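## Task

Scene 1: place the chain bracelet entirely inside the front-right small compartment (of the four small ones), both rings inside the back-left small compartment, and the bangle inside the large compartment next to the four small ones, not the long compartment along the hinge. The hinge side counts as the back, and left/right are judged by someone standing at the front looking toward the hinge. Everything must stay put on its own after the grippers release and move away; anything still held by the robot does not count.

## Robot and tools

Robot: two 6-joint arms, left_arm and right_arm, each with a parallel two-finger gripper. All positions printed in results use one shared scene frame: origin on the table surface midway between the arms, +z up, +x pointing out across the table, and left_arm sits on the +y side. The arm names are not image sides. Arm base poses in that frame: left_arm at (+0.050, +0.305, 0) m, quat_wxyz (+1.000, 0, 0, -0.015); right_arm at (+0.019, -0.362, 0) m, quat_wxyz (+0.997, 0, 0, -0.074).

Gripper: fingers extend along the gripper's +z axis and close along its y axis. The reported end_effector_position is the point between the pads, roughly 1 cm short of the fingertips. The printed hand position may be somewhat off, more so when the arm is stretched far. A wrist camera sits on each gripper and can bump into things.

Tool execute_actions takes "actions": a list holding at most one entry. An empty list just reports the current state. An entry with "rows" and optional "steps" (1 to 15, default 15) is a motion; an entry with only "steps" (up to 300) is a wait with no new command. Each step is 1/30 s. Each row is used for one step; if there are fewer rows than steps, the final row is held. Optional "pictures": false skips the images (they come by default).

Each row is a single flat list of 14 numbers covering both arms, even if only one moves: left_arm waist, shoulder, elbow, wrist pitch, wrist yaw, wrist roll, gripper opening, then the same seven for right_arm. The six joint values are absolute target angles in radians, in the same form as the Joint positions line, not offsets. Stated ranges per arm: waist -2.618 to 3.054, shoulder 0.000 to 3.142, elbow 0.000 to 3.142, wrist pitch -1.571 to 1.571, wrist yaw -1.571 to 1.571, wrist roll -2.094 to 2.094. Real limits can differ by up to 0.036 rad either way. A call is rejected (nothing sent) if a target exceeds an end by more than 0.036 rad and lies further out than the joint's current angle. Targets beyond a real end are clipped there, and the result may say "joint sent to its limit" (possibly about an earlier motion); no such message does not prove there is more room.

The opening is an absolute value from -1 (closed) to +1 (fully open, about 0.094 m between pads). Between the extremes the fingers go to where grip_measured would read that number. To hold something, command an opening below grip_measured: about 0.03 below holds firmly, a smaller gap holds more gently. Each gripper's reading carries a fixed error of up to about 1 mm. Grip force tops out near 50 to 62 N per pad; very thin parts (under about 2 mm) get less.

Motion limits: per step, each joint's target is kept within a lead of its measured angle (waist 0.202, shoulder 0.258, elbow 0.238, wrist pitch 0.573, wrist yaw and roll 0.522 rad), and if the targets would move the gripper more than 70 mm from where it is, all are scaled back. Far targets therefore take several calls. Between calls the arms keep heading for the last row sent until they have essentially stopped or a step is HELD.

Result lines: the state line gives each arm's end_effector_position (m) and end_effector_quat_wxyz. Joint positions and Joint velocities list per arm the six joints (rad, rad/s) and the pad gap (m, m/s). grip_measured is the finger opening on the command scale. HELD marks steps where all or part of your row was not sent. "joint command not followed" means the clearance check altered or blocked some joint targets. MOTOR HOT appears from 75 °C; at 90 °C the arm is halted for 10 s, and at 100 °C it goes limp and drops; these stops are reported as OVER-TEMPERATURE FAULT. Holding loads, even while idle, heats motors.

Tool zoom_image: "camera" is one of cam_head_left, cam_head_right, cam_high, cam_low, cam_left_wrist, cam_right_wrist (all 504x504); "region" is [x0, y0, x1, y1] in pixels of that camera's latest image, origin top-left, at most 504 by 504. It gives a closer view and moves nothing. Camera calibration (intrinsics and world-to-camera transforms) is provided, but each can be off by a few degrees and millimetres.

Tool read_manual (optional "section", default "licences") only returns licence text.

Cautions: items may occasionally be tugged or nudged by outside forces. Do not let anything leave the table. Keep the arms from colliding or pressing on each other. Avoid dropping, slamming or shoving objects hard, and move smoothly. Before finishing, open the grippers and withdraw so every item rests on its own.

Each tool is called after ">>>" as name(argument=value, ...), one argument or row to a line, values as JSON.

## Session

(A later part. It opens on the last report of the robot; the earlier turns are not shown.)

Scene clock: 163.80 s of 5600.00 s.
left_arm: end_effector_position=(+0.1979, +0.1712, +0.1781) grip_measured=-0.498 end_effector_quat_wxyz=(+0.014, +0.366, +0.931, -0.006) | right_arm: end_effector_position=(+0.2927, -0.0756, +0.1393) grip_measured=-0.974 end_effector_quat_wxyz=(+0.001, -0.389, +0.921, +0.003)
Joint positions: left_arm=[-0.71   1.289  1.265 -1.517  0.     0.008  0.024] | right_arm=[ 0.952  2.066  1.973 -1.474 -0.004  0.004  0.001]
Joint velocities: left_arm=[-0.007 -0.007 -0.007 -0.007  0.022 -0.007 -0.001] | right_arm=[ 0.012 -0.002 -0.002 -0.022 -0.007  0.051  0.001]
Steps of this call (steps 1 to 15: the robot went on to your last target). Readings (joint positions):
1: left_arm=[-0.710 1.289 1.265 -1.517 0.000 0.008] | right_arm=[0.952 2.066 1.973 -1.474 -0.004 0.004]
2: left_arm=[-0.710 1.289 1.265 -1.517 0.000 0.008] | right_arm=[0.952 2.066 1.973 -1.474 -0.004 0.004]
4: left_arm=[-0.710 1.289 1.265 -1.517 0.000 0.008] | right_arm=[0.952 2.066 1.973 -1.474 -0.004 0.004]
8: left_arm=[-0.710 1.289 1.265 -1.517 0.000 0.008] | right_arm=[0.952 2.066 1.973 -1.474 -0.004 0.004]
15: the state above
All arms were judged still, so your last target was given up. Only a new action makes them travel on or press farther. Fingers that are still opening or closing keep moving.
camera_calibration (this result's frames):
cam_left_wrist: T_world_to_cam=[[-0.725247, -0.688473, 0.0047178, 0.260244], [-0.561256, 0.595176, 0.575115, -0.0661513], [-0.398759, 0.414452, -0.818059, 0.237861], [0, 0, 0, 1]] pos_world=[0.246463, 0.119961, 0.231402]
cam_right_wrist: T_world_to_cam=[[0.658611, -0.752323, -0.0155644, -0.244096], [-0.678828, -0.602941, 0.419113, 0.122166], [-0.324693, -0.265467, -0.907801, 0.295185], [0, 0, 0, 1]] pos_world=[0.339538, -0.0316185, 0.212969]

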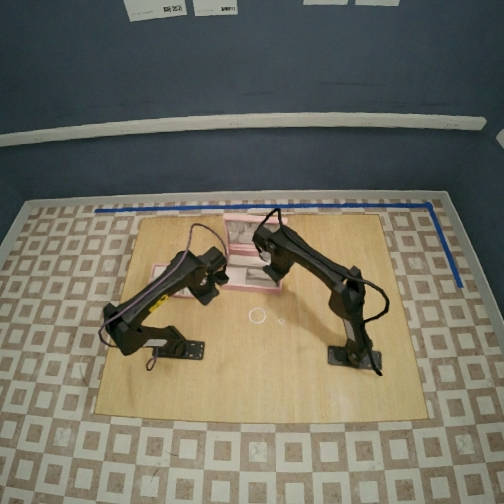

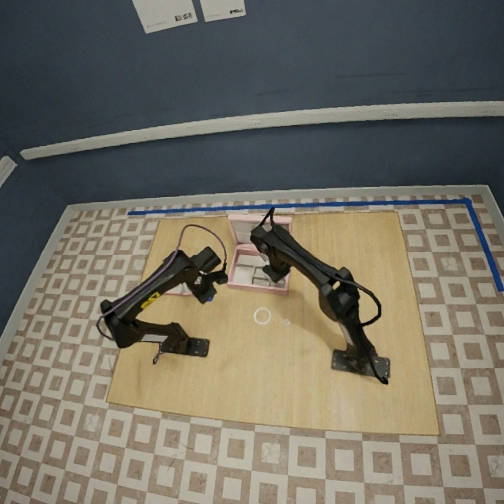

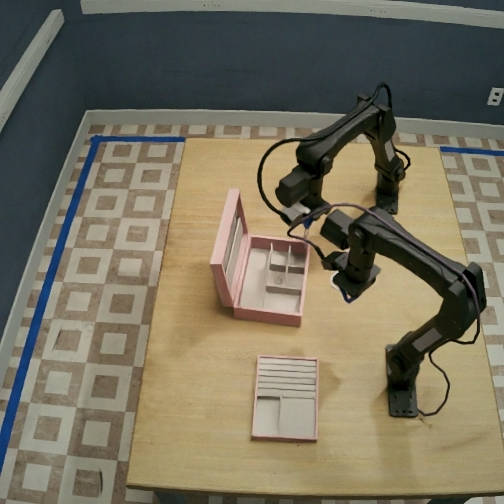

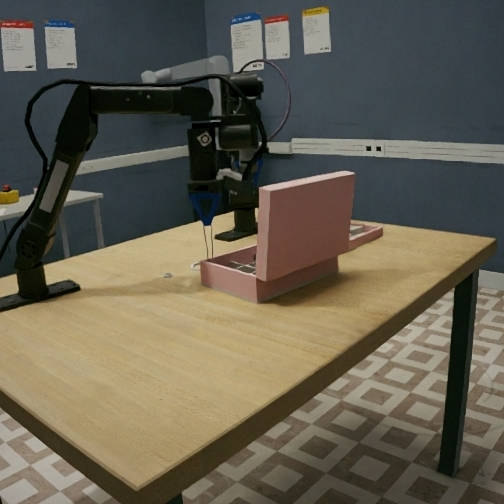

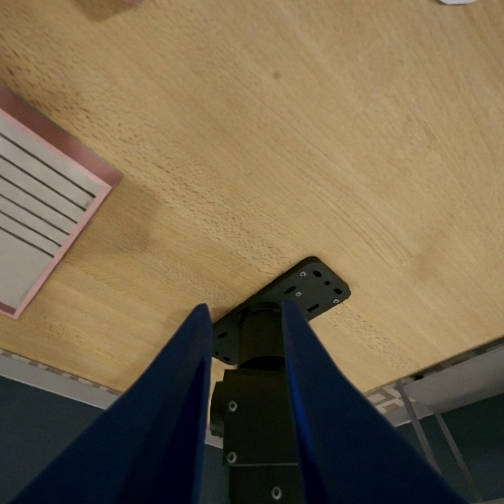

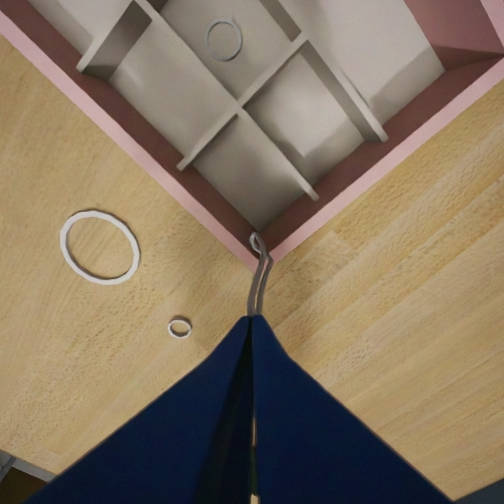

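>>> execute_actions(
  actions=[
    {"rows":[[-0.7,1.3,1.25,-1.5,0,0,-0.5,0.945,2.06,2.0,-1.5,0,0,-1],[-0.7,1.3,1.25,-1.5,0,0,-0.5,0.945,2.06,2.03,-1.52,0,0,-1],[-0.7,1.3,1.25,-1.5,0,0,-0.5,0.945,2.06,2.06,-1.55,0,0,-1],[-0.7,1.3,1.25,-1.5,0,0,-0.5,0.945,2.07,2.09,-1.57,0,0,-1],[-0.7,1.3,1.25,-1.5,0,0,-0.5,0.945,2.08,2.12,-1.57,0,0,-1],[-0.7,1.3,1.25,-1.5,0,0,-0.5,0.945,2.1,2.14,-1.57,0,0,-1],[-0.7,1.3,1.25,-1.5,0,0,-0.5,0.945,2.12,2.16,-1.57,0,0,-1],[-0.7,1.3,1.25,-1.5,0,0,-0.5,0.945,2.14,2.18,-1.57,0,0,-1],[-0.7,1.3,1.25,-1.5,0,0,-0.5,0.945,2.16,2.2,-1.57,0,0,-1],[-0.7,1.3,1.25,-1.5,0,0,-0.5,0.945,2.18,2.22,-1.57,0,0,-1],[-0.7,1.3,1.25,-1.5,0,0,-0.5,0.945,2.2,2.24,-1.57,0,0,-1],[-0.7,1.3,1.25,-1.5,0,0,-0.5,0.945,2.21,2.26,-1.57,0,0,-1],[-0.7,1.3,1.25,-1.5,0,0,-0.5,0.945,2.22,2.28,-1.57,0,0,-1],[-0.7,1.3,1.25,-1.5,0,0,-0.5,0.945,2.23,2.29,-1.57,0,0,-1]],"steps":15},
  ],
  pictures=false,
)

>>> execute_actions(
  actions=[
    {"steps":60},
  ],
)

Scene clock: 178.30 s of 5600.00 s.
left_arm: end_effector_position=(+0.1979, +0.1712, +0.1781) grip_measured=-0.498 end_effector_quat_wxyz=(+0.014, +0.366, +0.931, -0.006) | right_arm: end_effector_position=(+0.3216, -0.0457, +0.1521) grip_measured=-0.974 end_effector_quat_wxyz=(+0.031, -0.389, +0.921, +0.015)
Joint positions: left_arm=[-0.71   1.289  1.265 -1.517  0.     0.008  0.024] | right_arm=[ 0.952  2.213  2.255 -1.543 -0.004  0.004  0.001]
Joint velocities: left_arm=[ 0.007 -0.007  0.012 -0.066 -0.037 -0.022  0.   ] | right_arm=[-0.017  0.413  0.164 -0.007 -0.051 -0.095 -0.001]
joint sent to its limit (right arm) — the command would take joint 4 (wrist pitch) past its lower limit, so that joint was sent only as far as its limit.
Steps of this call (steps 1 to 420: nothing new was sent; steps 421 to 435: all 15 steps of this action). Readings (joint positions):
421: left_arm=[-0.710 1.289 1.265 -1.517 0.000 0.008] | right_arm=[0.952 2.066 1.973 -1.475 -0.004 0.004]
422: left_arm=[-0.710 1.289 1.265 -1.517 0.000 0.008] | right_arm=[0.952 2.067 1.978 -1.483 -0.004 0.004]
424: left_arm=[-0.710 1.289 1.265 -1.517 0.000 0.008] | right_arm=[0.952 2.074 2.012 -1.511 -0.004 0.004]
428: left_arm=[-0.710 1.289 1.265 -1.517 0.000 0.008] | right_arm=[0.952 2.099 2.124 -1.537 -0.004 0.004]
435: the state above

Scene clock: 180.30 s of 5600.00 s.
left_arm: end_effector_position=(+0.1979, +0.1712, +0.1781) grip_measured=-0.498 end_effector_quat_wxyz=(+0.014, +0.366, +0.931, -0.006) | right_arm: end_effector_position=(+0.3222, -0.0450, +0.1405) grip_measured=-0.974 end_effector_quat_wxyz=(+0.017, -0.389, +0.921, +0.009)
Joint positions: left_arm=[-0.71   1.289  1.265 -1.517  0.     0.008  0.024] | right_arm=[ 0.952  2.245  2.262 -1.548 -0.004  0.004  0.001]
Joint velocities: left_arm=[-0.017  0.002 -0.007 -0.037  0.007 -0.007  0.   ] | right_arm=[ 0.007 -0.002 -0.007 -0.007  0.037 -0.037  0.002]
joint sent to its limit (right arm) — the command would take joint 4 (wrist pitch) past its lower limit, so that joint was sent only as far as its limit.
Steps of this call (steps 1 to 30: the robot went on to your last target; steps 31 to 60: nothing new was sent). Readings (joint positions):
1: left_arm=[-0.710 1.289 1.265 -1.517 0.000 0.008] | right_arm=[0.952 2.226 2.257 -1.543 -0.004 0.004]
2: left_arm=[-0.710 1.289 1.265 -1.517 0.000 0.008] | right_arm=[0.952 2.234 2.257 -1.544 -0.004 0.004]
4: left_arm=[-0.710 1.289 1.265 -1.517 0.000 0.008] | right_arm=[0.952 2.244 2.257 -1.545 -0.004 0.004]
8: left_arm=[-0.710 1.289 1.265 -1.517 0.000 0.008] | right_arm=[0.952 2.245 2.260 -1.547 -0.004 0.004]
60: the state above
All arms were judged still, so your last target was given up. Only a new action makes them travel on or press farther. Fingers that are still opening or closing keep moving.
camera_calibration (this result's frames):
cam_left_wrist: T_world_to_cam=[[-0.725247, -0.688473, 0.0047178, 0.260244], [-0.561256, 0.595176, 0.575115, -0.0661513], [-0.398759, 0.414452, -0.818059, 0.237861], [0, 0, 0, 1]] pos_world=[0.246463, 0.119961, 0.231402]
cam_right_wrist: T_world_to_cam=[[0.659026, -0.751893, -0.0185117, -0.240188], [-0.68865, -0.613124, 0.387091, 0.167415], [-0.302401, -0.242355, -0.921855, 0.309856], [0, 0, 0, 1]] pos_world=[0.367282, -0.00285424, 0.216391]

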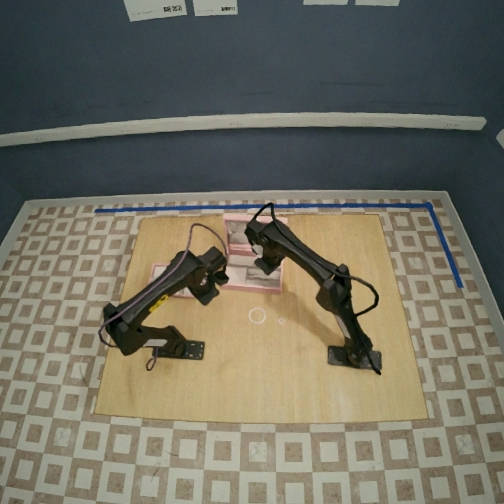

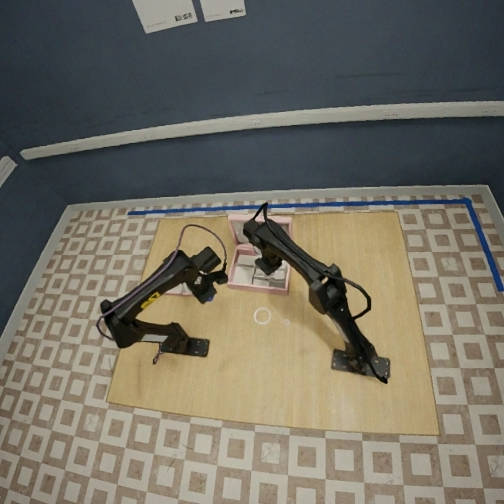

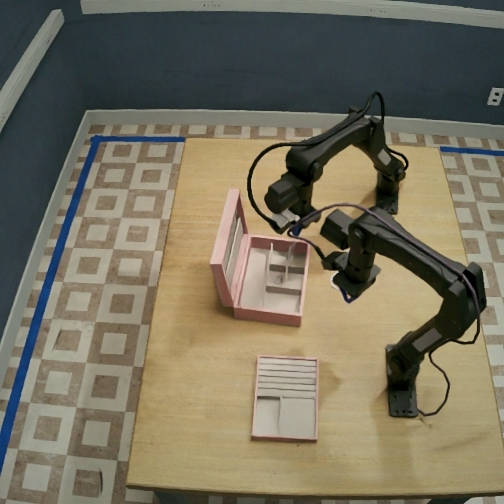

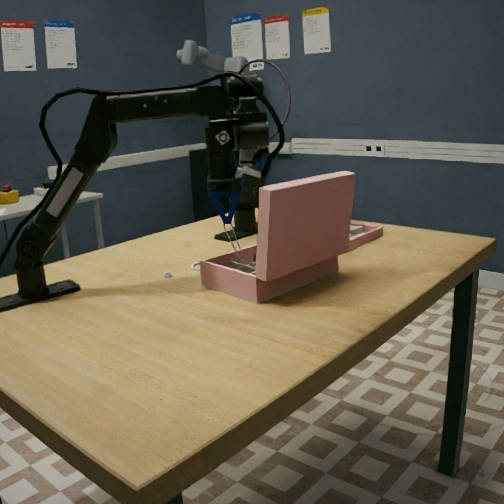

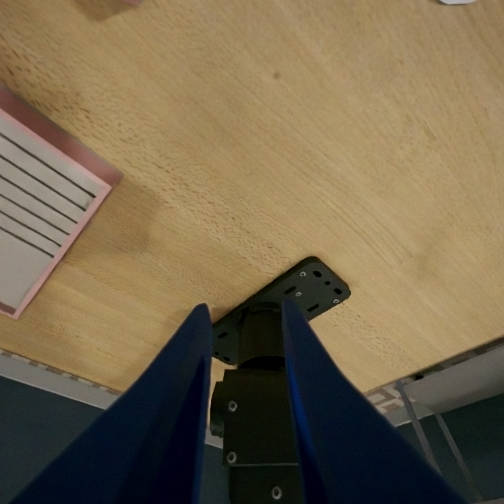

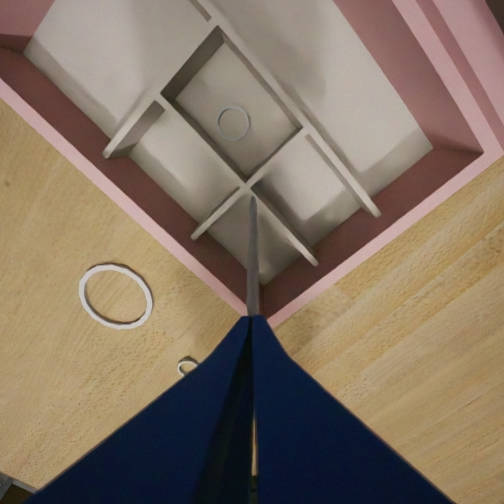

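>>> execute_actions(
  actions=[
    {"steps":150},
  ],
  pictures=false,
)

>>> execute_actions(
  actions=[
    {"rows":[[-0.7,1.3,1.25,-1.5,0,0,-0.5,0.945,2.23,2.25,-1.56,0,0,-1],[-0.7,1.3,1.25,-1.5,0,0,-0.5,0.945,2.225,2.24,-1.56,0,0,-1],[-0.7,1.3,1.25,-1.5,0,0,-0.5,0.945,2.22,2.23,-1.555,0,0,-1],[-0.7,1.3,1.25,-1.5,0,0,-0.5,0.945,2.215,2.22,-1.55,0,0,-1],[-0.7,1.3,1.25,-1.5,0,0,-0.5,0.945,2.21,2.21,-1.545,0,0,-1],[-0.7,1.3,1.25,-1.5,0,0,-0.5,0.945,2.21,2.2,-1.54,0,0,-1],[-0.7,1.3,1.25,-1.5,0,0,-0.5,0.945,2.205,2.19,-1.535,0,0,-1],[-0.7,1.3,1.25,-1.5,0,0,-0.5,0.945,2.2,2.18,-1.53,0,0,-1],[-0.7,1.3,1.25,-1.5,0,0,-0.5,0.945,2.2,2.17,-1.525,0,0,-1],[-0.7,1.3,1.25,-1.5,0,0,-0.5,0.945,2.2,2.16,-1.52,0,0,-1],[-0.7,1.3,1.25,-1.5,0,0,-0.5,0.945,2.195,2.15,-1.51,0,0,-1],[-0.7,1.3,1.25,-1.5,0,0,-0.5,0.945,2.195,2.14,-1.5,0,0,-1],[-0.7,1.3,1.25,-1.5,0,0,-0.5,0.945,2.19,2.13,-1.49,0,0,-1],[-0.7,1.3,1.25,-1.5,0,0,-0.5,0.945,2.19,2.12,-1.485,0,0,-1],[-0.7,1.3,1.25,-1.5,0,0,-0.5,0.945,2.19,2.11,-1.48,0,0,-1]],"steps":15},
  ],
  pictures=false,
)

>>> execute_actions(
  actions=[
    {"steps":45},
  ],
)

Scene clock: 189.17 s of 5600.00 s.
left_arm: end_effector_position=(+0.1979, +0.1712, +0.1781) grip_measured=-0.498 end_effector_quat_wxyz=(+0.014, +0.366, +0.931, -0.006) | right_arm: end_effector_position=(+0.3222, -0.0450, +0.1405) grip_measured=-0.974 end_effector_quat_wxyz=(+0.017, -0.389, +0.921, +0.009)
Joint positions: left_arm=[-0.71   1.289  1.265 -1.517  0.     0.008  0.024] | right_arm=[ 0.952  2.245  2.262 -1.548 -0.004  0.004  0.001]
Joint velocities: left_arm=[-0.012  0.017 -0.002  0.051  0.022 -0.022  0.001] | right_arm=[-0.002 -0.007  0.002 -0.007 -0.066  0.051 -0.   ]
Steps of this call (steps 1 to 266: nothing new was sent). Readings (joint positions):
1: left_arm=[-0.710 1.289 1.265 -1.517 0.000 0.008] | right_arm=[0.952 2.245 2.262 -1.548 -0.004 0.004]
2: left_arm=[-0.710 1.289 1.265 -1.517 0.000 0.008] | right_arm=[0.952 2.245 2.262 -1.548 -0.004 0.004]
4: left_arm=[-0.710 1.289 1.265 -1.517 0.000 0.008] | right_arm=[0.952 2.245 2.262 -1.548 -0.004 0.004]
8: left_arm=[-0.710 1.289 1.265 -1.517 0.000 0.008] | right_arm=[0.952 2.245 2.262 -1.548 -0.004 0.004]
266: the state above

Scene clock: 189.67 s of 5600.00 s.
left_arm: end_effector_position=(+0.1979, +0.1712, +0.1781) grip_measured=-0.498 end_effector_quat_wxyz=(+0.014, +0.366, +0.931, -0.006) | right_arm: end_effector_position=(+0.3098, -0.0579, +0.1197) grip_measured=-0.974 end_effector_quat_wxyz=(-0.016, -0.389, +0.921, -0.005)
Joint positions: left_arm=[-0.71   1.289  1.265 -1.517  0.     0.008  0.024] | right_arm=[ 0.952  2.219  2.134 -1.518 -0.004  0.004  0.001]
Joint velocities: left_arm=[ 0.007  0.002 -0.022  0.022  0.007 -0.037 -0.   ] | right_arm=[ 0.007 -0.056 -0.281  0.11  -0.037  0.007 -0.   ]
joint sent to its limit (right arm) — the command would take joint 4 (wrist pitch) past its lower limit, so that joint was sent only as far as its limit.
Steps of this call (steps 1 to 15: all 15 steps of this action). Readings (joint positions):
1: left_arm=[-0.710 1.289 1.265 -1.517 0.000 0.008] | right_arm=[0.952 2.245 2.262 -1.548 -0.004 0.004]
2: left_arm=[-0.710 1.289 1.265 -1.517 0.000 0.008] | right_arm=[0.952 2.245 2.260 -1.548 -0.004 0.004]
4: left_arm=[-0.710 1.289 1.265 -1.517 0.000 0.008] | right_arm=[0.952 2.242 2.247 -1.548 -0.004 0.004]
8: left_arm=[-0.710 1.289 1.265 -1.517 0.000 0.008] | right_arm=[0.952 2.234 2.204 -1.547 -0.004 0.004]
15: the state above

Scene clock: 191.17 s of 5600.00 s.
left_arm: end_effector_position=(+0.1979, +0.1712, +0.1781) grip_measured=-0.498 end_effector_quat_wxyz=(+0.014, +0.366, +0.931, -0.006) | right_arm: end_effector_position=(+0.3115, -0.0561, +0.1156) grip_measured=-0.974 end_effector_quat_wxyz=(-0.012, -0.389, +0.921, -0.003)
Joint positions: left_arm=[-0.71   1.289  1.265 -1.517  0.     0.008  0.024] | right_arm=[ 0.952  2.218  2.116 -1.493 -0.004  0.004  0.001]
Joint velocities: left_arm=[-0.007  0.007 -0.022  0.007 -0.051  0.037  0.   ] | right_arm=[-0.002 -0.007 -0.007 -0.066  0.007 -0.022  0.   ]
Steps of this call (steps 1 to 30: the robot went on to your last target; steps 31 to 45: nothing new was sent). Readings (joint positions):
1: left_arm=[-0.710 1.289 1.265 -1.517 0.000 0.008] | right_arm=[0.952 2.218 2.126 -1.514 -0.004 0.004]
2: left_arm=[-0.710 1.289 1.265 -1.517 0.000 0.008] | right_arm=[0.952 2.218 2.122 -1.511 -0.004 0.004]
4: left_arm=[-0.710 1.289 1.265 -1.517 0.000 0.008] | right_arm=[0.952 2.218 2.117 -1.505 -0.004 0.004]
8: left_arm=[-0.710 1.289 1.265 -1.517 0.000 0.008] | right_arm=[0.952 2.218 2.116 -1.498 -0.004 0.004]
45: the state above
All arms were judged still, so your last target was given up. Only a new action makes them travel on or press farther. Fingers that are still opening or closing keep moving.
camera_calibration (this result's frames):
cam_left_wrist: T_world_to_cam=[[-0.725247, -0.688473, 0.0047178, 0.260244], [-0.561256, 0.595176, 0.575115, -0.0661513], [-0.398759, 0.414452, -0.818059, 0.237861], [0, 0, 0, 1]] pos_world=[0.246463, 0.119961, 0.231402]
cam_right_wrist: T_world_to_cam=[[0.658332, -0.752611, -0.013212, -0.242379], [-0.670482, -0.594289, 0.444156, 0.151674], [-0.342128, -0.283544, -0.895852, 0.287985], [0, 0, 0, 1]] pos_world=[0.359789, -0.0106229, 0.187422]

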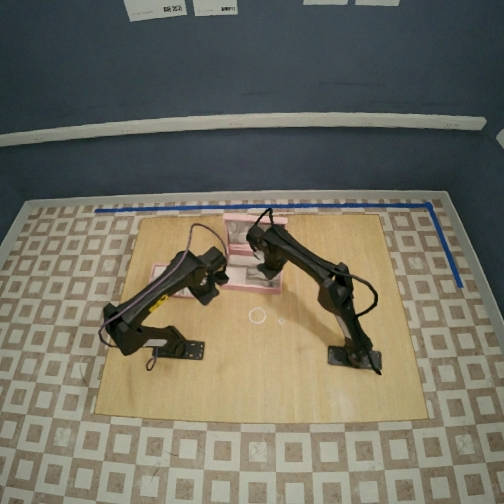

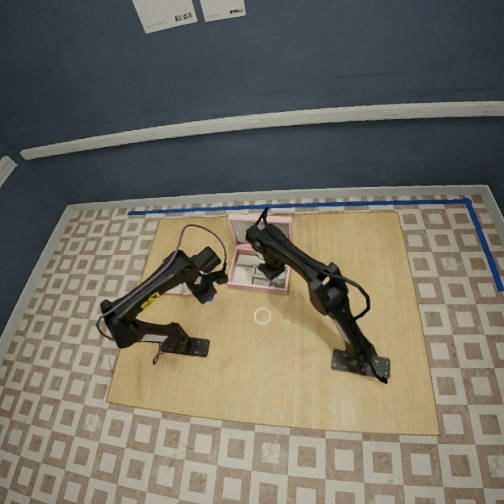

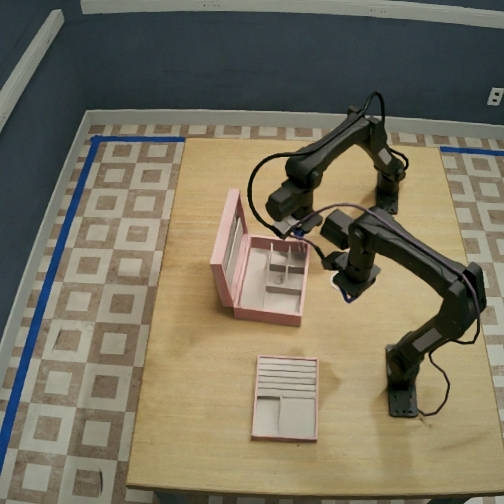

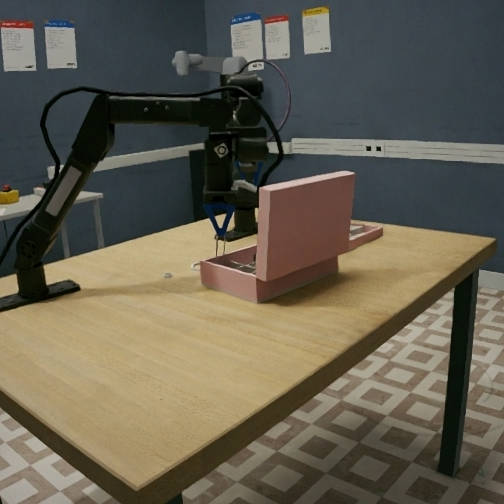

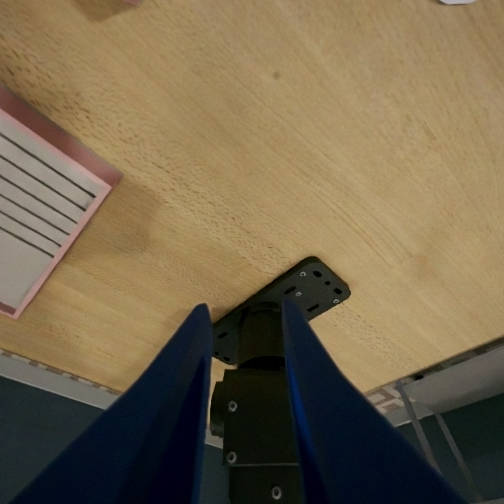

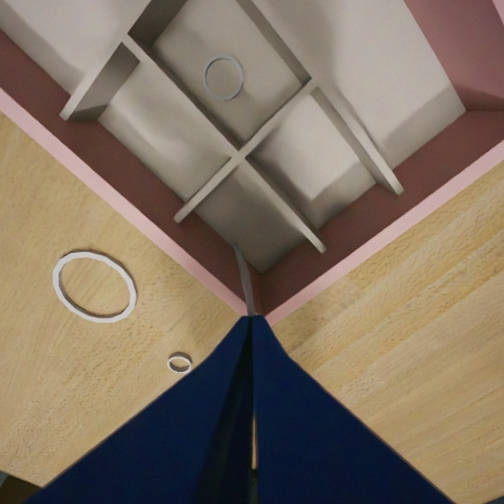

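>>> execute_actions(
  actions=[
    {"rows":[[-0.7,1.3,1.25,-1.5,0,0,-0.5,0.945,2.22,2.11,-1.46,0,0,-1],[-0.7,1.3,1.25,-1.5,0,0,-0.5,0.945,2.23,2.11,-1.45,0,0,-1],[-0.7,1.3,1.25,-1.5,0,0,-0.5,0.945,2.24,2.11,-1.44,0,0,-1],[-0.7,1.3,1.25,-1.5,0,0,-0.5,0.945,2.245,2.1,-1.42,0,0,-1],[-0.7,1.3,1.25,-1.5,0,0,-0.5,0.945,2.245,2.09,-1.4,0,0,-1],[-0.7,1.3,1.25,-1.5,0,0,-0.5,0.945,2.245,2.075,-1.385,0,0,-1],[-0.7,1.3,1.25,-1.5,0,0,-0.5,0.945,2.245,2.06,-1.37,0,0,-1],[-0.7,1.3,1.25,-1.5,0,0,-0.5,0.945,2.245,2.045,-1.355,0,0,-1],[-0.7,1.3,1.25,-1.5,0,0,-0.5,0.945,2.245,2.03,-1.34,0,0,-1],[-0.7,1.3,1.25,-1.5,0,0,-0.5,0.945,2.245,2.015,-1.325,0,0,-1],[-0.7,1.3,1.25,-1.5,0,0,-0.5,0.945,2.245,2.0,-1.31,0,0,-1],[-0.7,1.3,1.25,-1.5,0,0,-0.5,0.945,2.245,1.985,-1.295,0,0,-1],[-0.7,1.3,1.25,-1.5,0,0,-0.5,0.945,2.245,1.97,-1.28,0,0,-1],[-0.7,1.3,1.25,-1.5,0,0,-0.5,0.945,2.245,1.955,-1.27,0,0,-1],[-0.7,1.3,1.25,-1.5,0,0,-0.5,0.945,2.245,1.945,-1.265,0,0,-1]],"steps":15},
  ],
  pictures=false,
)

>>> execute_actions(
  actions=[
    {"steps":30},
  ],
)

>>> zoom_image(
  camera="cam_high",
  region=[230, 200, 340, 300],
)

Scene clock: 204.77 s of 5600.00 s.
left_arm: end_effector_position=(+0.1979, +0.1712, +0.1781) grip_measured=-0.498 end_effector_quat_wxyz=(+0.014, +0.366, +0.931, -0.006) | right_arm: end_effector_position=(+0.3163, -0.0511, +0.0678) grip_measured=-0.974 end_effector_quat_wxyz=(-0.014, -0.389, +0.921, -0.004)
Joint positions: left_arm=[-0.71   1.289  1.265 -1.517  0.     0.008  0.024] | right_arm=[ 0.952  2.245  1.971 -1.324 -0.004  0.004  0.001]
Joint velocities: left_arm=[-0.007 -0.012 -0.017  0.037  0.037 -0.081  0.001] | right_arm=[-0.002  0.022 -0.374  0.344  0.007 -0.007 -0.001]
Steps of this call (steps 1 to 393: nothing new was sent; steps 394 to 408: all 15 steps of this action). Readings (joint positions):
394: left_arm=[-0.710 1.289 1.265 -1.517 0.000 0.008] | right_arm=[0.952 2.218 2.116 -1.491 -0.004 0.004]
395: left_arm=[-0.710 1.289 1.265 -1.517 0.000 0.008] | right_arm=[0.952 2.219 2.116 -1.487 -0.004 0.004]
397: left_arm=[-0.710 1.289 1.265 -1.517 0.000 0.008] | right_arm=[0.952 2.224 2.116 -1.474 -0.004 0.004]
401: left_arm=[-0.710 1.289 1.265 -1.517 0.000 0.008] | right_arm=[0.952 2.233 2.081 -1.419 -0.004 0.004]
408: the state above

Scene clock: 205.77 s of 5600.00 s.
left_arm: end_effector_position=(+0.1979, +0.1712, +0.1781) grip_measured=-0.498 end_effector_quat_wxyz=(+0.014, +0.366, +0.931, -0.006) | right_arm: end_effector_position=(+0.3198, -0.0475, +0.0587) grip_measured=-0.974 end_effector_quat_wxyz=(-0.007, -0.389, +0.921, -0.001)
Joint positions: left_arm=[-0.71   1.289  1.265 -1.517  0.     0.008  0.024] | right_arm=[ 0.952  2.253  1.948 -1.278 -0.004  0.004  0.001]
Joint velocities: left_arm=[ 0.002  0.012  0.002 -0.022  0.081  0.007  0.001] | right_arm=[-0.007 -0.007 -0.012 -0.051  0.037 -0.007 -0.001]
Steps of this call (steps 1 to 30: the robot went on to your last target). Readings (joint positions):
1: left_arm=[-0.710 1.289 1.265 -1.517 0.000 0.008] | right_arm=[0.952 2.247 1.960 -1.316 -0.004 0.004]
2: left_arm=[-0.710 1.289 1.265 -1.517 0.000 0.008] | right_arm=[0.952 2.249 1.954 -1.310 -0.004 0.004]
4: left_arm=[-0.710 1.289 1.265 -1.517 0.000 0.008] | right_arm=[0.952 2.253 1.948 -1.301 -0.004 0.004]
8: left_arm=[-0.710 1.289 1.265 -1.517 0.000 0.008] | right_arm=[0.952 2.253 1.948 -1.287 -0.004 0.004]
30: the state above
All arms were judged still, so your last target was given up. Only a new action makes them travel on or press farther. Fingers that are still opening or closing keep moving.
camera_calibration (this result's frames):
cam_left_wrist: T_world_to_cam=[[-0.725247, -0.688473, 0.0047178, 0.260244], [-0.561256, 0.595176, 0.575115, -0.0661513], [-0.398759, 0.414452, -0.818059, 0.237861], [0, 0, 0, 1]] pos_world=[0.246463, 0.119961, 0.231402]
cam_right_wrist: T_world_to_cam=[[0.658441, -0.752499, -0.0141801, -0.242093], [-0.67397, -0.597905, 0.433905, 0.189137], [-0.334991, -0.276144, -0.900847, 0.240666], [0, 0, 0, 1]] pos_world=[0.367497, -0.0026304, 0.131303]

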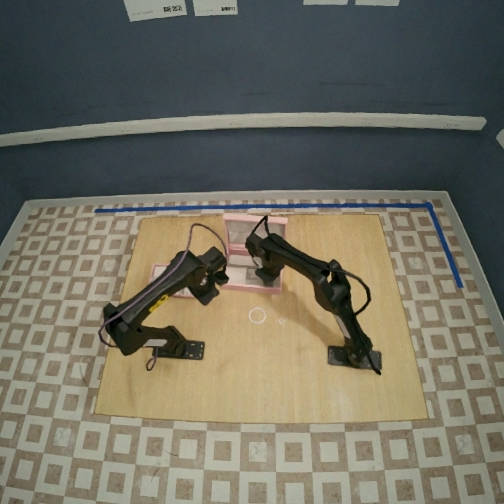

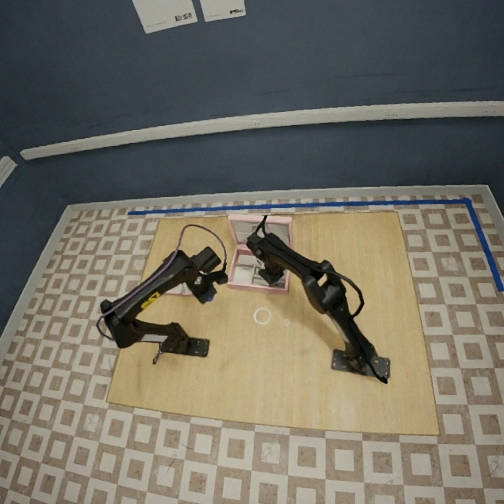

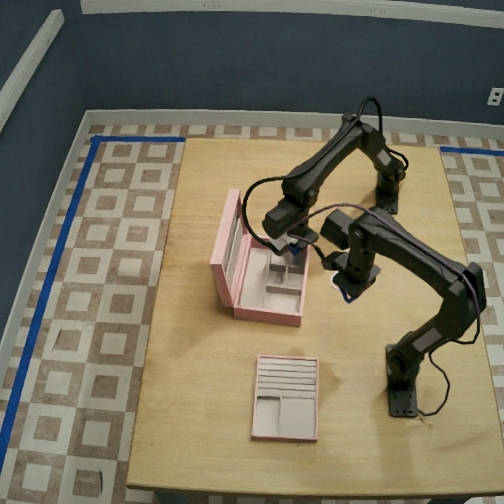

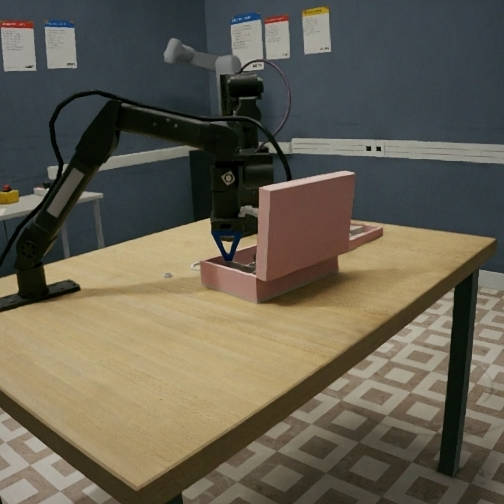

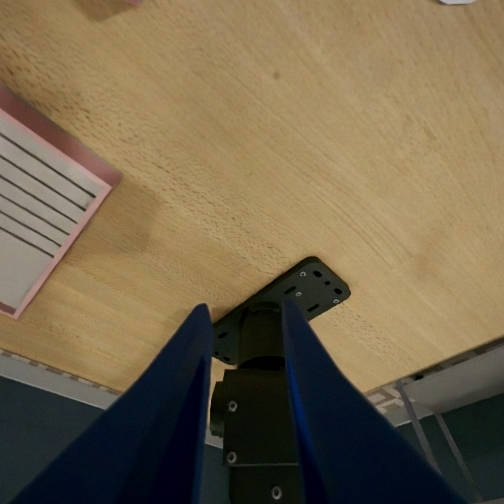

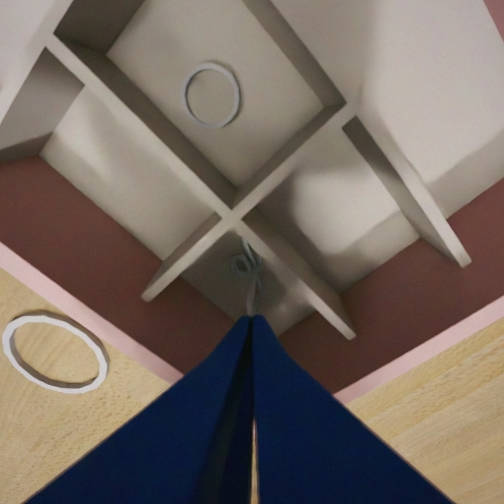

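Region (230, 200, 340, 300) of cam_high's 504x504 image, scaled by 4.582, with more detail than that image has; it fills the top 458 rows of this view, and the rest is white.

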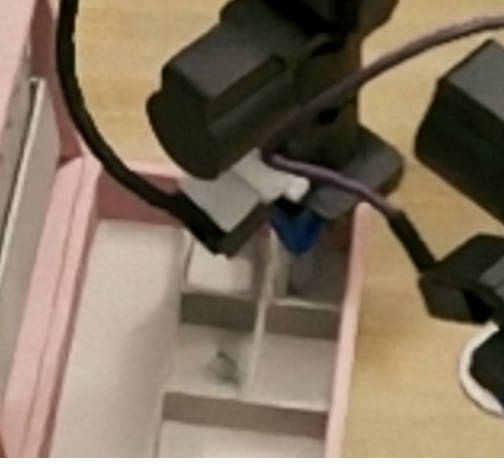

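>>> execute_actions(
  actions=[
    {"rows":[[-0.7,1.3,1.25,-1.5,0,0,-0.5,0.945,2.245,1.945,-1.265,0,0,-0.65]],"steps":12},
  ],
  pictures=false,
)

>>> execute_actions(
  actions=[
    {"rows":[[-0.7,1.3,1.25,-1.5,0,0,-0.5,0.945,2.23,1.98,-1.32,0,0,-0.65],[-0.7,1.3,1.25,-1.5,0,0,-0.5,0.945,2.22,2.02,-1.37,0,0,-0.65],[-0.7,1.3,1.25,-1.5,0,0,-0.5,0.945,2.21,2.06,-1.42,0,0,-0.65],[-0.7,1.3,1.25,-1.5,0,0,-0.5,0.945,2.2,2.1,-1.47,0,0,-0.65],[-0.7,1.3,1.25,-1.5,0,0,-0.5,0.945,2.18,2.13,-1.5,0,0,-0.65],[-0.7,1.3,1.25,-1.5,0,0,-0.5,0.945,2.15,2.15,-1.53,0,0,-0.65],[-0.7,1.3,1.25,-1.5,0,0,-0.5,0.945,2.1,2.13,-1.53,0,0,-0.65],[-0.7,1.3,1.25,-1.5,0,0,-0.5,0.945,2.05,2.1,-1.53,0,0,-0.65],[-0.7,1.3,1.25,-1.5,0,0,-0.5,0.945,2.0,2.06,-1.53,0,0,-0.65]],"steps":15},
  ],
)

>>> execute_actions(
  actions=[
    {"rows":[[-0.7,1.3,1.25,-1.5,0,0,-0.5,0.5,1.5,1.5,-1.5,0,0,-0.65]],"steps":15},
  ],
  pictures=false,
)

>>> execute_actions(
  actions=[
    {"rows":[[-1.0,1.5,1.4,-1.4,0,0,-0.5,-0.1,1.2,1.2,-1.5,0,0,-0.65]],"steps":15},
  ],
  pictures=false,
)

>>> execute_actions(
  actions=[
    {"rows":[[-1.02,1.6,1.45,-1.38,0,0,-0.5,-0.1,1.2,1.2,-1.5,0,0,-0.65],[-1.02,1.65,1.46,-1.35,0,0,-0.5,-0.1,1.2,1.2,-1.5,0,0,-0.65],[-1.02,1.7,1.47,-1.3,0,0,-0.5,-0.1,1.2,1.2,-1.5,0,0,-0.65],[-1.02,1.75,1.46,-1.25,0,0,-0.5,-0.1,1.2,1.2,-1.5,0,0,-0.65],[-1.02,1.79,1.43,-1.18,0,0,-0.5,-0.1,1.2,1.2,-1.5,0,0,-0.65],[-1.02,1.82,1.39,-1.11,0,0,-0.5,-0.1,1.2,1.2,-1.5,0,0,-0.65],[-1.02,1.845,1.35,-1.05,0,0,-0.5,-0.1,1.2,1.2,-1.5,0,0,-0.65],[-1.02,1.865,1.32,-1.005,0,0,-0.5,-0.1,1.2,1.2,-1.5,0,0,-0.65]],"steps":15},
  ],
  pictures=false,
)

>>> execute_actions(
  actions=[
    {"steps":15},
  ],
)

Scene clock: 219.60 s of 5600.00 s.
left_arm: end_effector_position=(+0.1979, +0.1712, +0.1781) grip_measured=-0.498 end_effector_quat_wxyz=(+0.014, +0.366, +0.931, -0.006) | right_arm: end_effector_position=(+0.3199, -0.0474, +0.0587) grip_measured=-0.653 end_effector_quat_wxyz=(-0.006, -0.389, +0.921, -0.001)
Joint positions: left_arm=[-0.71   1.289  1.265 -1.517  0.     0.008  0.024] | right_arm=[ 0.952  2.253  1.948 -1.278 -0.004  0.004  0.016]
Joint velocities: left_arm=[ 0.002 -0.002 -0.002  0.007  0.051  0.051  0.001] | right_arm=[-0.002 -0.007 -0.012  0.051 -0.037  0.022 -0.001]
Steps of this call (steps 1 to 130: nothing new was sent; then 9.10 s passed at rest; steps 131 to 142: all 12 steps of this action). Readings (joint positions):
131: left_arm=[-0.710 1.289 1.265 -1.517 0.000 0.008] | right_arm=[0.952 2.253 1.948 -1.278 -0.004 0.004]
132: left_arm=[-0.710 1.289 1.265 -1.517 0.000 0.008] | right_arm=[0.952 2.253 1.948 -1.278 -0.004 0.004]
134: left_arm=[-0.710 1.289 1.265 -1.517 0.000 0.008] | right_arm=[0.952 2.253 1.948 -1.278 -0.004 0.004]
138: left_arm=[-0.710 1.289 1.265 -1.517 0.000 0.008] | right_arm=[0.952 2.253 1.948 -1.278 -0.004 0.004]
142: the state above

Scene clock: 220.10 s of 5600.00 s.
left_arm: end_effector_position=(+0.1979, +0.1712, +0.1781) grip_measured=-0.498 end_effector_quat_wxyz=(+0.014, +0.366, +0.931, -0.006) | right_arm: end_effector_position=(+0.2964, -0.0718, +0.2010) grip_measured=-0.653 end_effector_quat_wxyz=(+0.076, -0.388, +0.918, +0.034)
Joint positions: left_arm=[-0.71   1.289  1.265 -1.517  0.     0.008  0.024] | right_arm=[ 0.952  1.969  2.068 -1.504 -0.004  0.004  0.016]
Joint velocities: left_arm=[ 0.007  0.002  0.022  0.022  0.022 -0.022 -0.001] | right_arm=[-0.007 -0.159 -0.022 -0.256  0.022  0.022 -0.001]
Steps of this call (steps 1 to 15: all 15 steps of this action). Readings (joint positions):
1: left_arm=[-0.710 1.289 1.265 -1.517 0.000 0.008] | right_arm=[0.952 2.253 1.948 -1.281 -0.004 0.004]
2: left_arm=[-0.710 1.289 1.265 -1.517 0.000 0.008] | right_arm=[0.952 2.253 1.956 -1.296 -0.004 0.004]
4: left_arm=[-0.710 1.289 1.265 -1.517 0.000 0.008] | right_arm=[0.952 2.253 1.999 -1.351 -0.004 0.004]
8: left_arm=[-0.710 1.289 1.265 -1.517 0.000 0.008] | right_arm=[0.952 2.188 2.079 -1.426 -0.004 0.004]
15: the state above
camera_calibration (this result's frames):
cam_left_wrist: T_world_to_cam=[[-0.725247, -0.688473, 0.0047178, 0.260244], [-0.561256, 0.595176, 0.575115, -0.0661513], [-0.398759, 0.414452, -0.818059, 0.237861], [0, 0, 0, 1]] pos_world=[0.246463, 0.119961, 0.231402]
cam_right_wrist: T_world_to_cam=[[0.66113, -0.749711, -0.0289935, -0.240545], [-0.717623, -0.643163, 0.26713, 0.14033], [-0.218918, -0.155801, -0.963224, 0.341052], [0, 0, 0, 1]] pos_world=[0.334397, -0.0369481, 0.284049]

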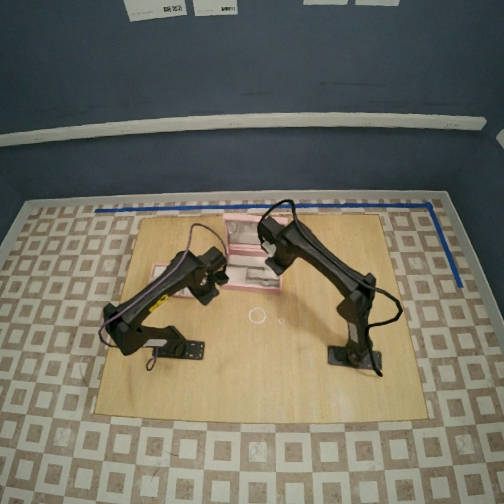

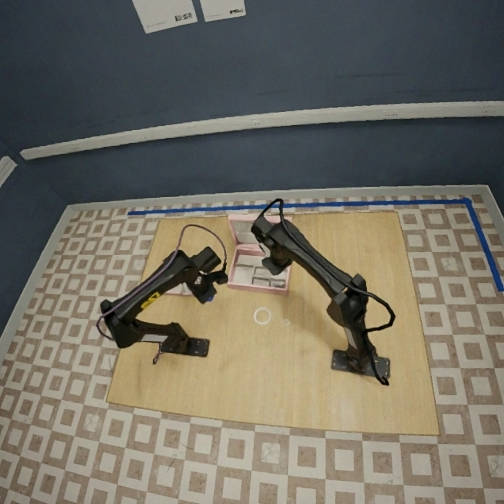

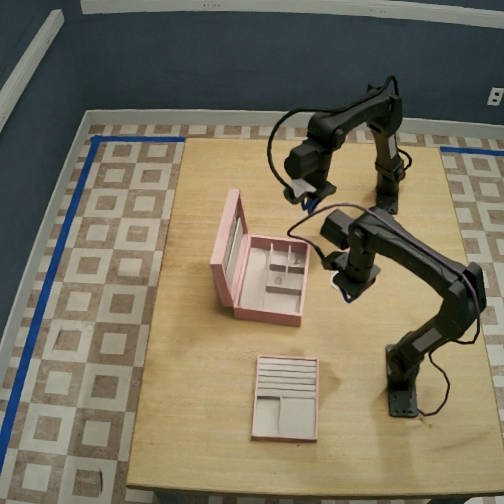

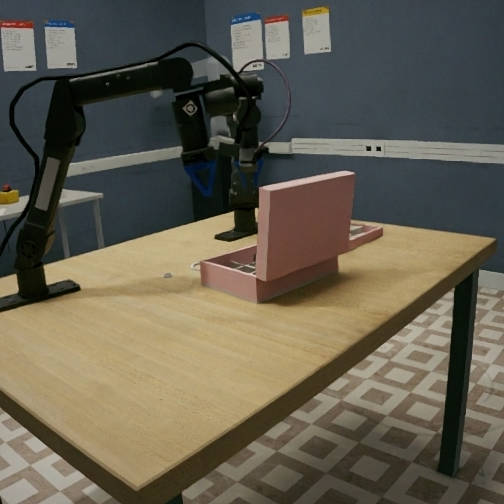

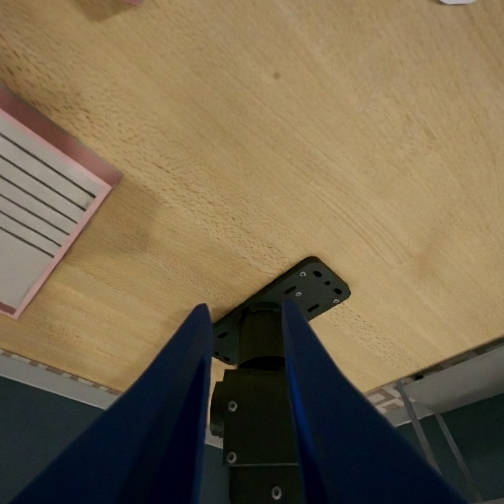

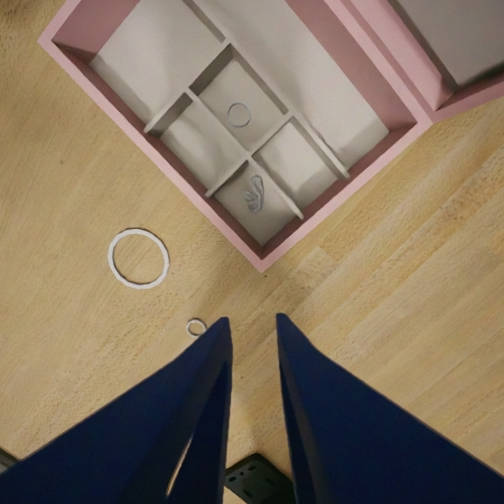

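Scene clock: 220.60 s of 5600.00 s.
left_arm: end_effector_position=(+0.1979, +0.1712, +0.1781) grip_measured=-0.498 end_effector_quat_wxyz=(+0.014, +0.366, +0.931, -0.006) | right_arm: end_effector_position=(+0.2663, -0.2747, +0.1958) grip_measured=-0.653 end_effector_quat_wxyz=(+0.032, -0.169, +0.985, +0.000)
Joint positions: left_arm=[-0.71   1.289  1.265 -1.517  0.     0.008  0.024] | right_arm=[ 0.49   1.502  1.509 -1.514  0.01   0.002  0.016]
Joint velocities: left_arm=[-0.007 -0.012  0.022 -0.007  0.022 -0.022  0.   ] | right_arm=[ 0.042  0.002 -0.056 -0.066  0.051  0.022 -0.001]
Steps of this call (steps 1 to 15: all 15 steps of this action). Readings (joint positions):
1: left_arm=[-0.710 1.289 1.265 -1.517 0.000 0.008] | right_arm=[0.939 1.937 2.029 -1.483 -0.012 0.003]
2: left_arm=[-0.710 1.289 1.265 -1.517 0.000 0.008] | right_arm=[0.915 1.894 1.963 -1.468 -0.018 0.002]
4: left_arm=[-0.710 1.289 1.265 -1.517 0.000 0.008] | right_arm=[0.828 1.794 1.833 -1.467 -0.018 0.002]
8: left_arm=[-0.710 1.289 1.265 -1.517 0.000 0.008] | right_arm=[0.587 1.576 1.584 -1.474 -0.010 0.002]
15: the state above

Scene clock: 221.10 s of 5600.00 s.
left_arm: end_effector_position=(+0.1836, +0.0812, +0.1585) grip_measured=-0.498 end_effector_quat_wxyz=(+0.007, +0.497, +0.867, -0.005) | right_arm: end_effector_position=(+0.1992, -0.4073, +0.1776) grip_measured=-0.653 end_effector_quat_wxyz=(+0.030, +0.122, +0.992, -0.008)
Joint positions: left_arm=[-1.004  1.519  1.376 -1.411  0.003  0.007  0.024] | right_arm=[-0.096  1.206  1.207 -1.511  0.009  0.     0.016]
Joint velocities: left_arm=[ 0.002  0.002 -0.007 -0.051  0.095  0.066  0.   ] | right_arm=[-0.017  0.017 -0.012 -0.007  0.022 -0.007  0.001]
Steps of this call (steps 1 to 15: all 15 steps of this action). Readings (joint positions):
1: left_arm=[-0.736 1.310 1.283 -1.525 -0.011 0.007] | right_arm=[0.467 1.469 1.465 -1.478 -0.005 0.001]
2: left_arm=[-0.792 1.350 1.318 -1.522 -0.015 0.007] | right_arm=[0.416 1.413 1.388 -1.448 -0.012 -0.000]
4: left_arm=[-0.916 1.440 1.369 -1.470 -0.013 0.007] | right_arm=[0.269 1.294 1.259 -1.464 -0.008 -0.000]
8: left_arm=[-1.004 1.519 1.376 -1.413 0.003 0.007] | right_arm=[-0.035 1.206 1.207 -1.511 0.004 -0.000]
15: the state above

Scene clock: 221.60 s of 5600.00 s.
left_arm: end_effector_position=(+0.2138, +0.0276, +0.0347) grip_measured=-0.498 end_effector_quat_wxyz=(-0.034, +0.499, +0.866, +0.018) | right_arm: end_effector_position=(+0.1992, -0.4073, +0.1776) grip_measured=-0.653 end_effector_quat_wxyz=(+0.030, +0.122, +0.992, -0.008)
Joint positions: left_arm=[-1.008  1.899  1.31  -1.059  0.003  0.007  0.024] | right_arm=[-0.096  1.206  1.207 -1.511  0.009  0.     0.016]
Joint velocities: left_arm=[ 0.007 -0.125 -0.002  0.271 -0.051  0.007  0.   ] | right_arm=[-0.002 -0.007 -0.007 -0.007  0.022 -0.007 -0.   ]
Steps of this call (steps 1 to 15: all 15 steps of this action). Readings (joint positions):
1: left_arm=[-1.004 1.527 1.385 -1.416 0.003 0.007] | right_arm=[-0.096 1.206 1.207 -1.511 0.009 0.000]
2: left_arm=[-1.004 1.548 1.404 -1.416 0.003 0.007] | right_arm=[-0.096 1.206 1.207 -1.511 0.009 0.000]
4: left_arm=[-1.006 1.619 1.443 -1.383 0.003 0.007] | right_arm=[-0.096 1.206 1.207 -1.511 0.009 0.000]
8: left_arm=[-1.008 1.794 1.402 -1.192 0.003 0.007] | right_arm=[-0.096 1.206 1.207 -1.511 0.009 0.000]
15: the state above

Scene clock: 222.10 s of 5600.00 s.
left_arm: end_effector_position=(+0.2187, +0.0194, +0.0366) grip_measured=-0.498 end_effector_quat_wxyz=(-0.015, +0.499, +0.866, +0.007) | right_arm: end_effector_position=(+0.1992, -0.4073, +0.1776) grip_measured=-0.653 end_effector_quat_wxyz=(+0.030, +0.122, +0.992, -0.008)
Joint positions: left_arm=[-1.008  1.891  1.31  -1.023  0.003  0.007  0.024] | right_arm=[-0.096  1.206  1.207 -1.511  0.009  0.     0.016]
Joint velocities: left_arm=[ 0.002 -0.007  0.022 -0.037  0.037 -0.022  0.001] | right_arm=[ 0.002  0.012 -0.002  0.007 -0.022  0.022 -0.001]
Steps of this call (steps 1 to 15: the robot went on to your last target). Readings (joint positions):
1: left_arm=[-1.008 1.896 1.310 -1.051 0.003 0.007] | right_arm=[-0.096 1.206 1.207 -1.511 0.009 0.000]
2: left_arm=[-1.008 1.893 1.310 -1.044 0.003 0.007] | right_arm=[-0.096 1.206 1.207 -1.511 0.009 0.000]
4: left_arm=[-1.008 1.891 1.310 -1.035 0.003 0.007] | right_arm=[-0.096 1.206 1.207 -1.511 0.009 0.000]
8: left_arm=[-1.008 1.891 1.310 -1.027 0.003 0.007] | right_arm=[-0.096 1.206 1.207 -1.511 0.009 0.000]
15: the state above
camera_calibration (this result's frames):
cam_left_wrist: T_world_to_cam=[[-0.894436, -0.447051, 0.0114022, 0.20356], [-0.342444, 0.701096, 0.625457, 0.0654522], [-0.287605, 0.555527, -0.780175, 0.164937], [0, 0, 0, 1]] pos_world=[0.251922, -0.0465137, 0.0854214]
cam_right_wrist: T_world_to_cam=[[-0.31983, -0.947449, -0.0069301, -0.317582], [-0.882912, 0.295375, 0.364993, 0.258827], [-0.343765, 0.122854, -0.930985, 0.377607], [0, 0, 0, 1]] pos_world=[0.256757, -0.423734, 0.254875]

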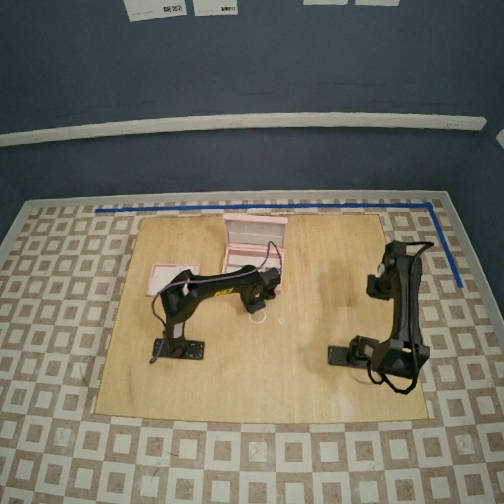

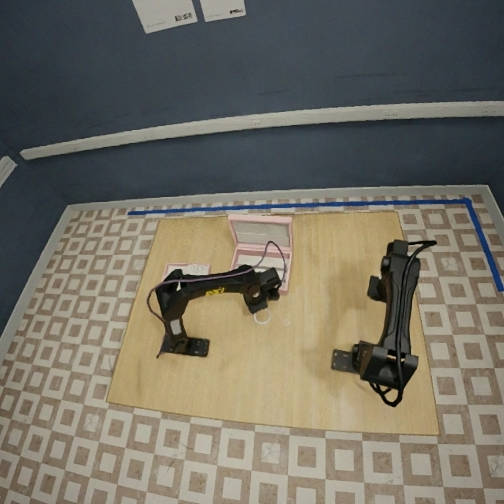

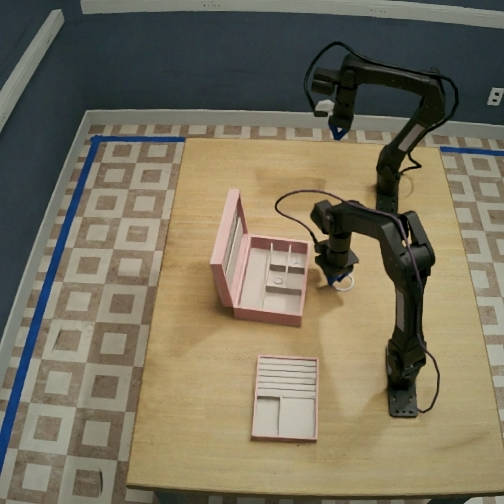

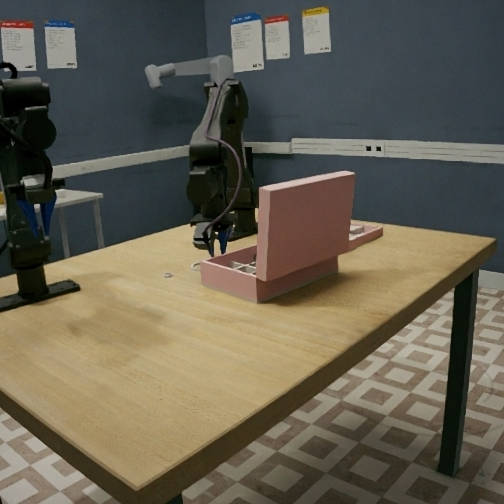

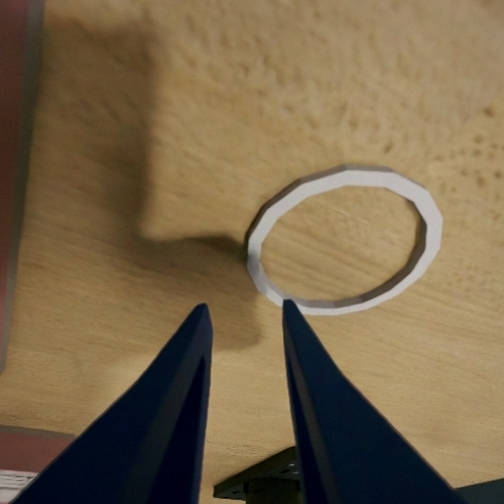

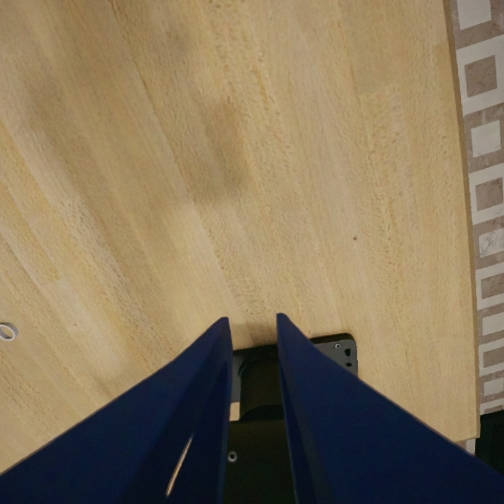

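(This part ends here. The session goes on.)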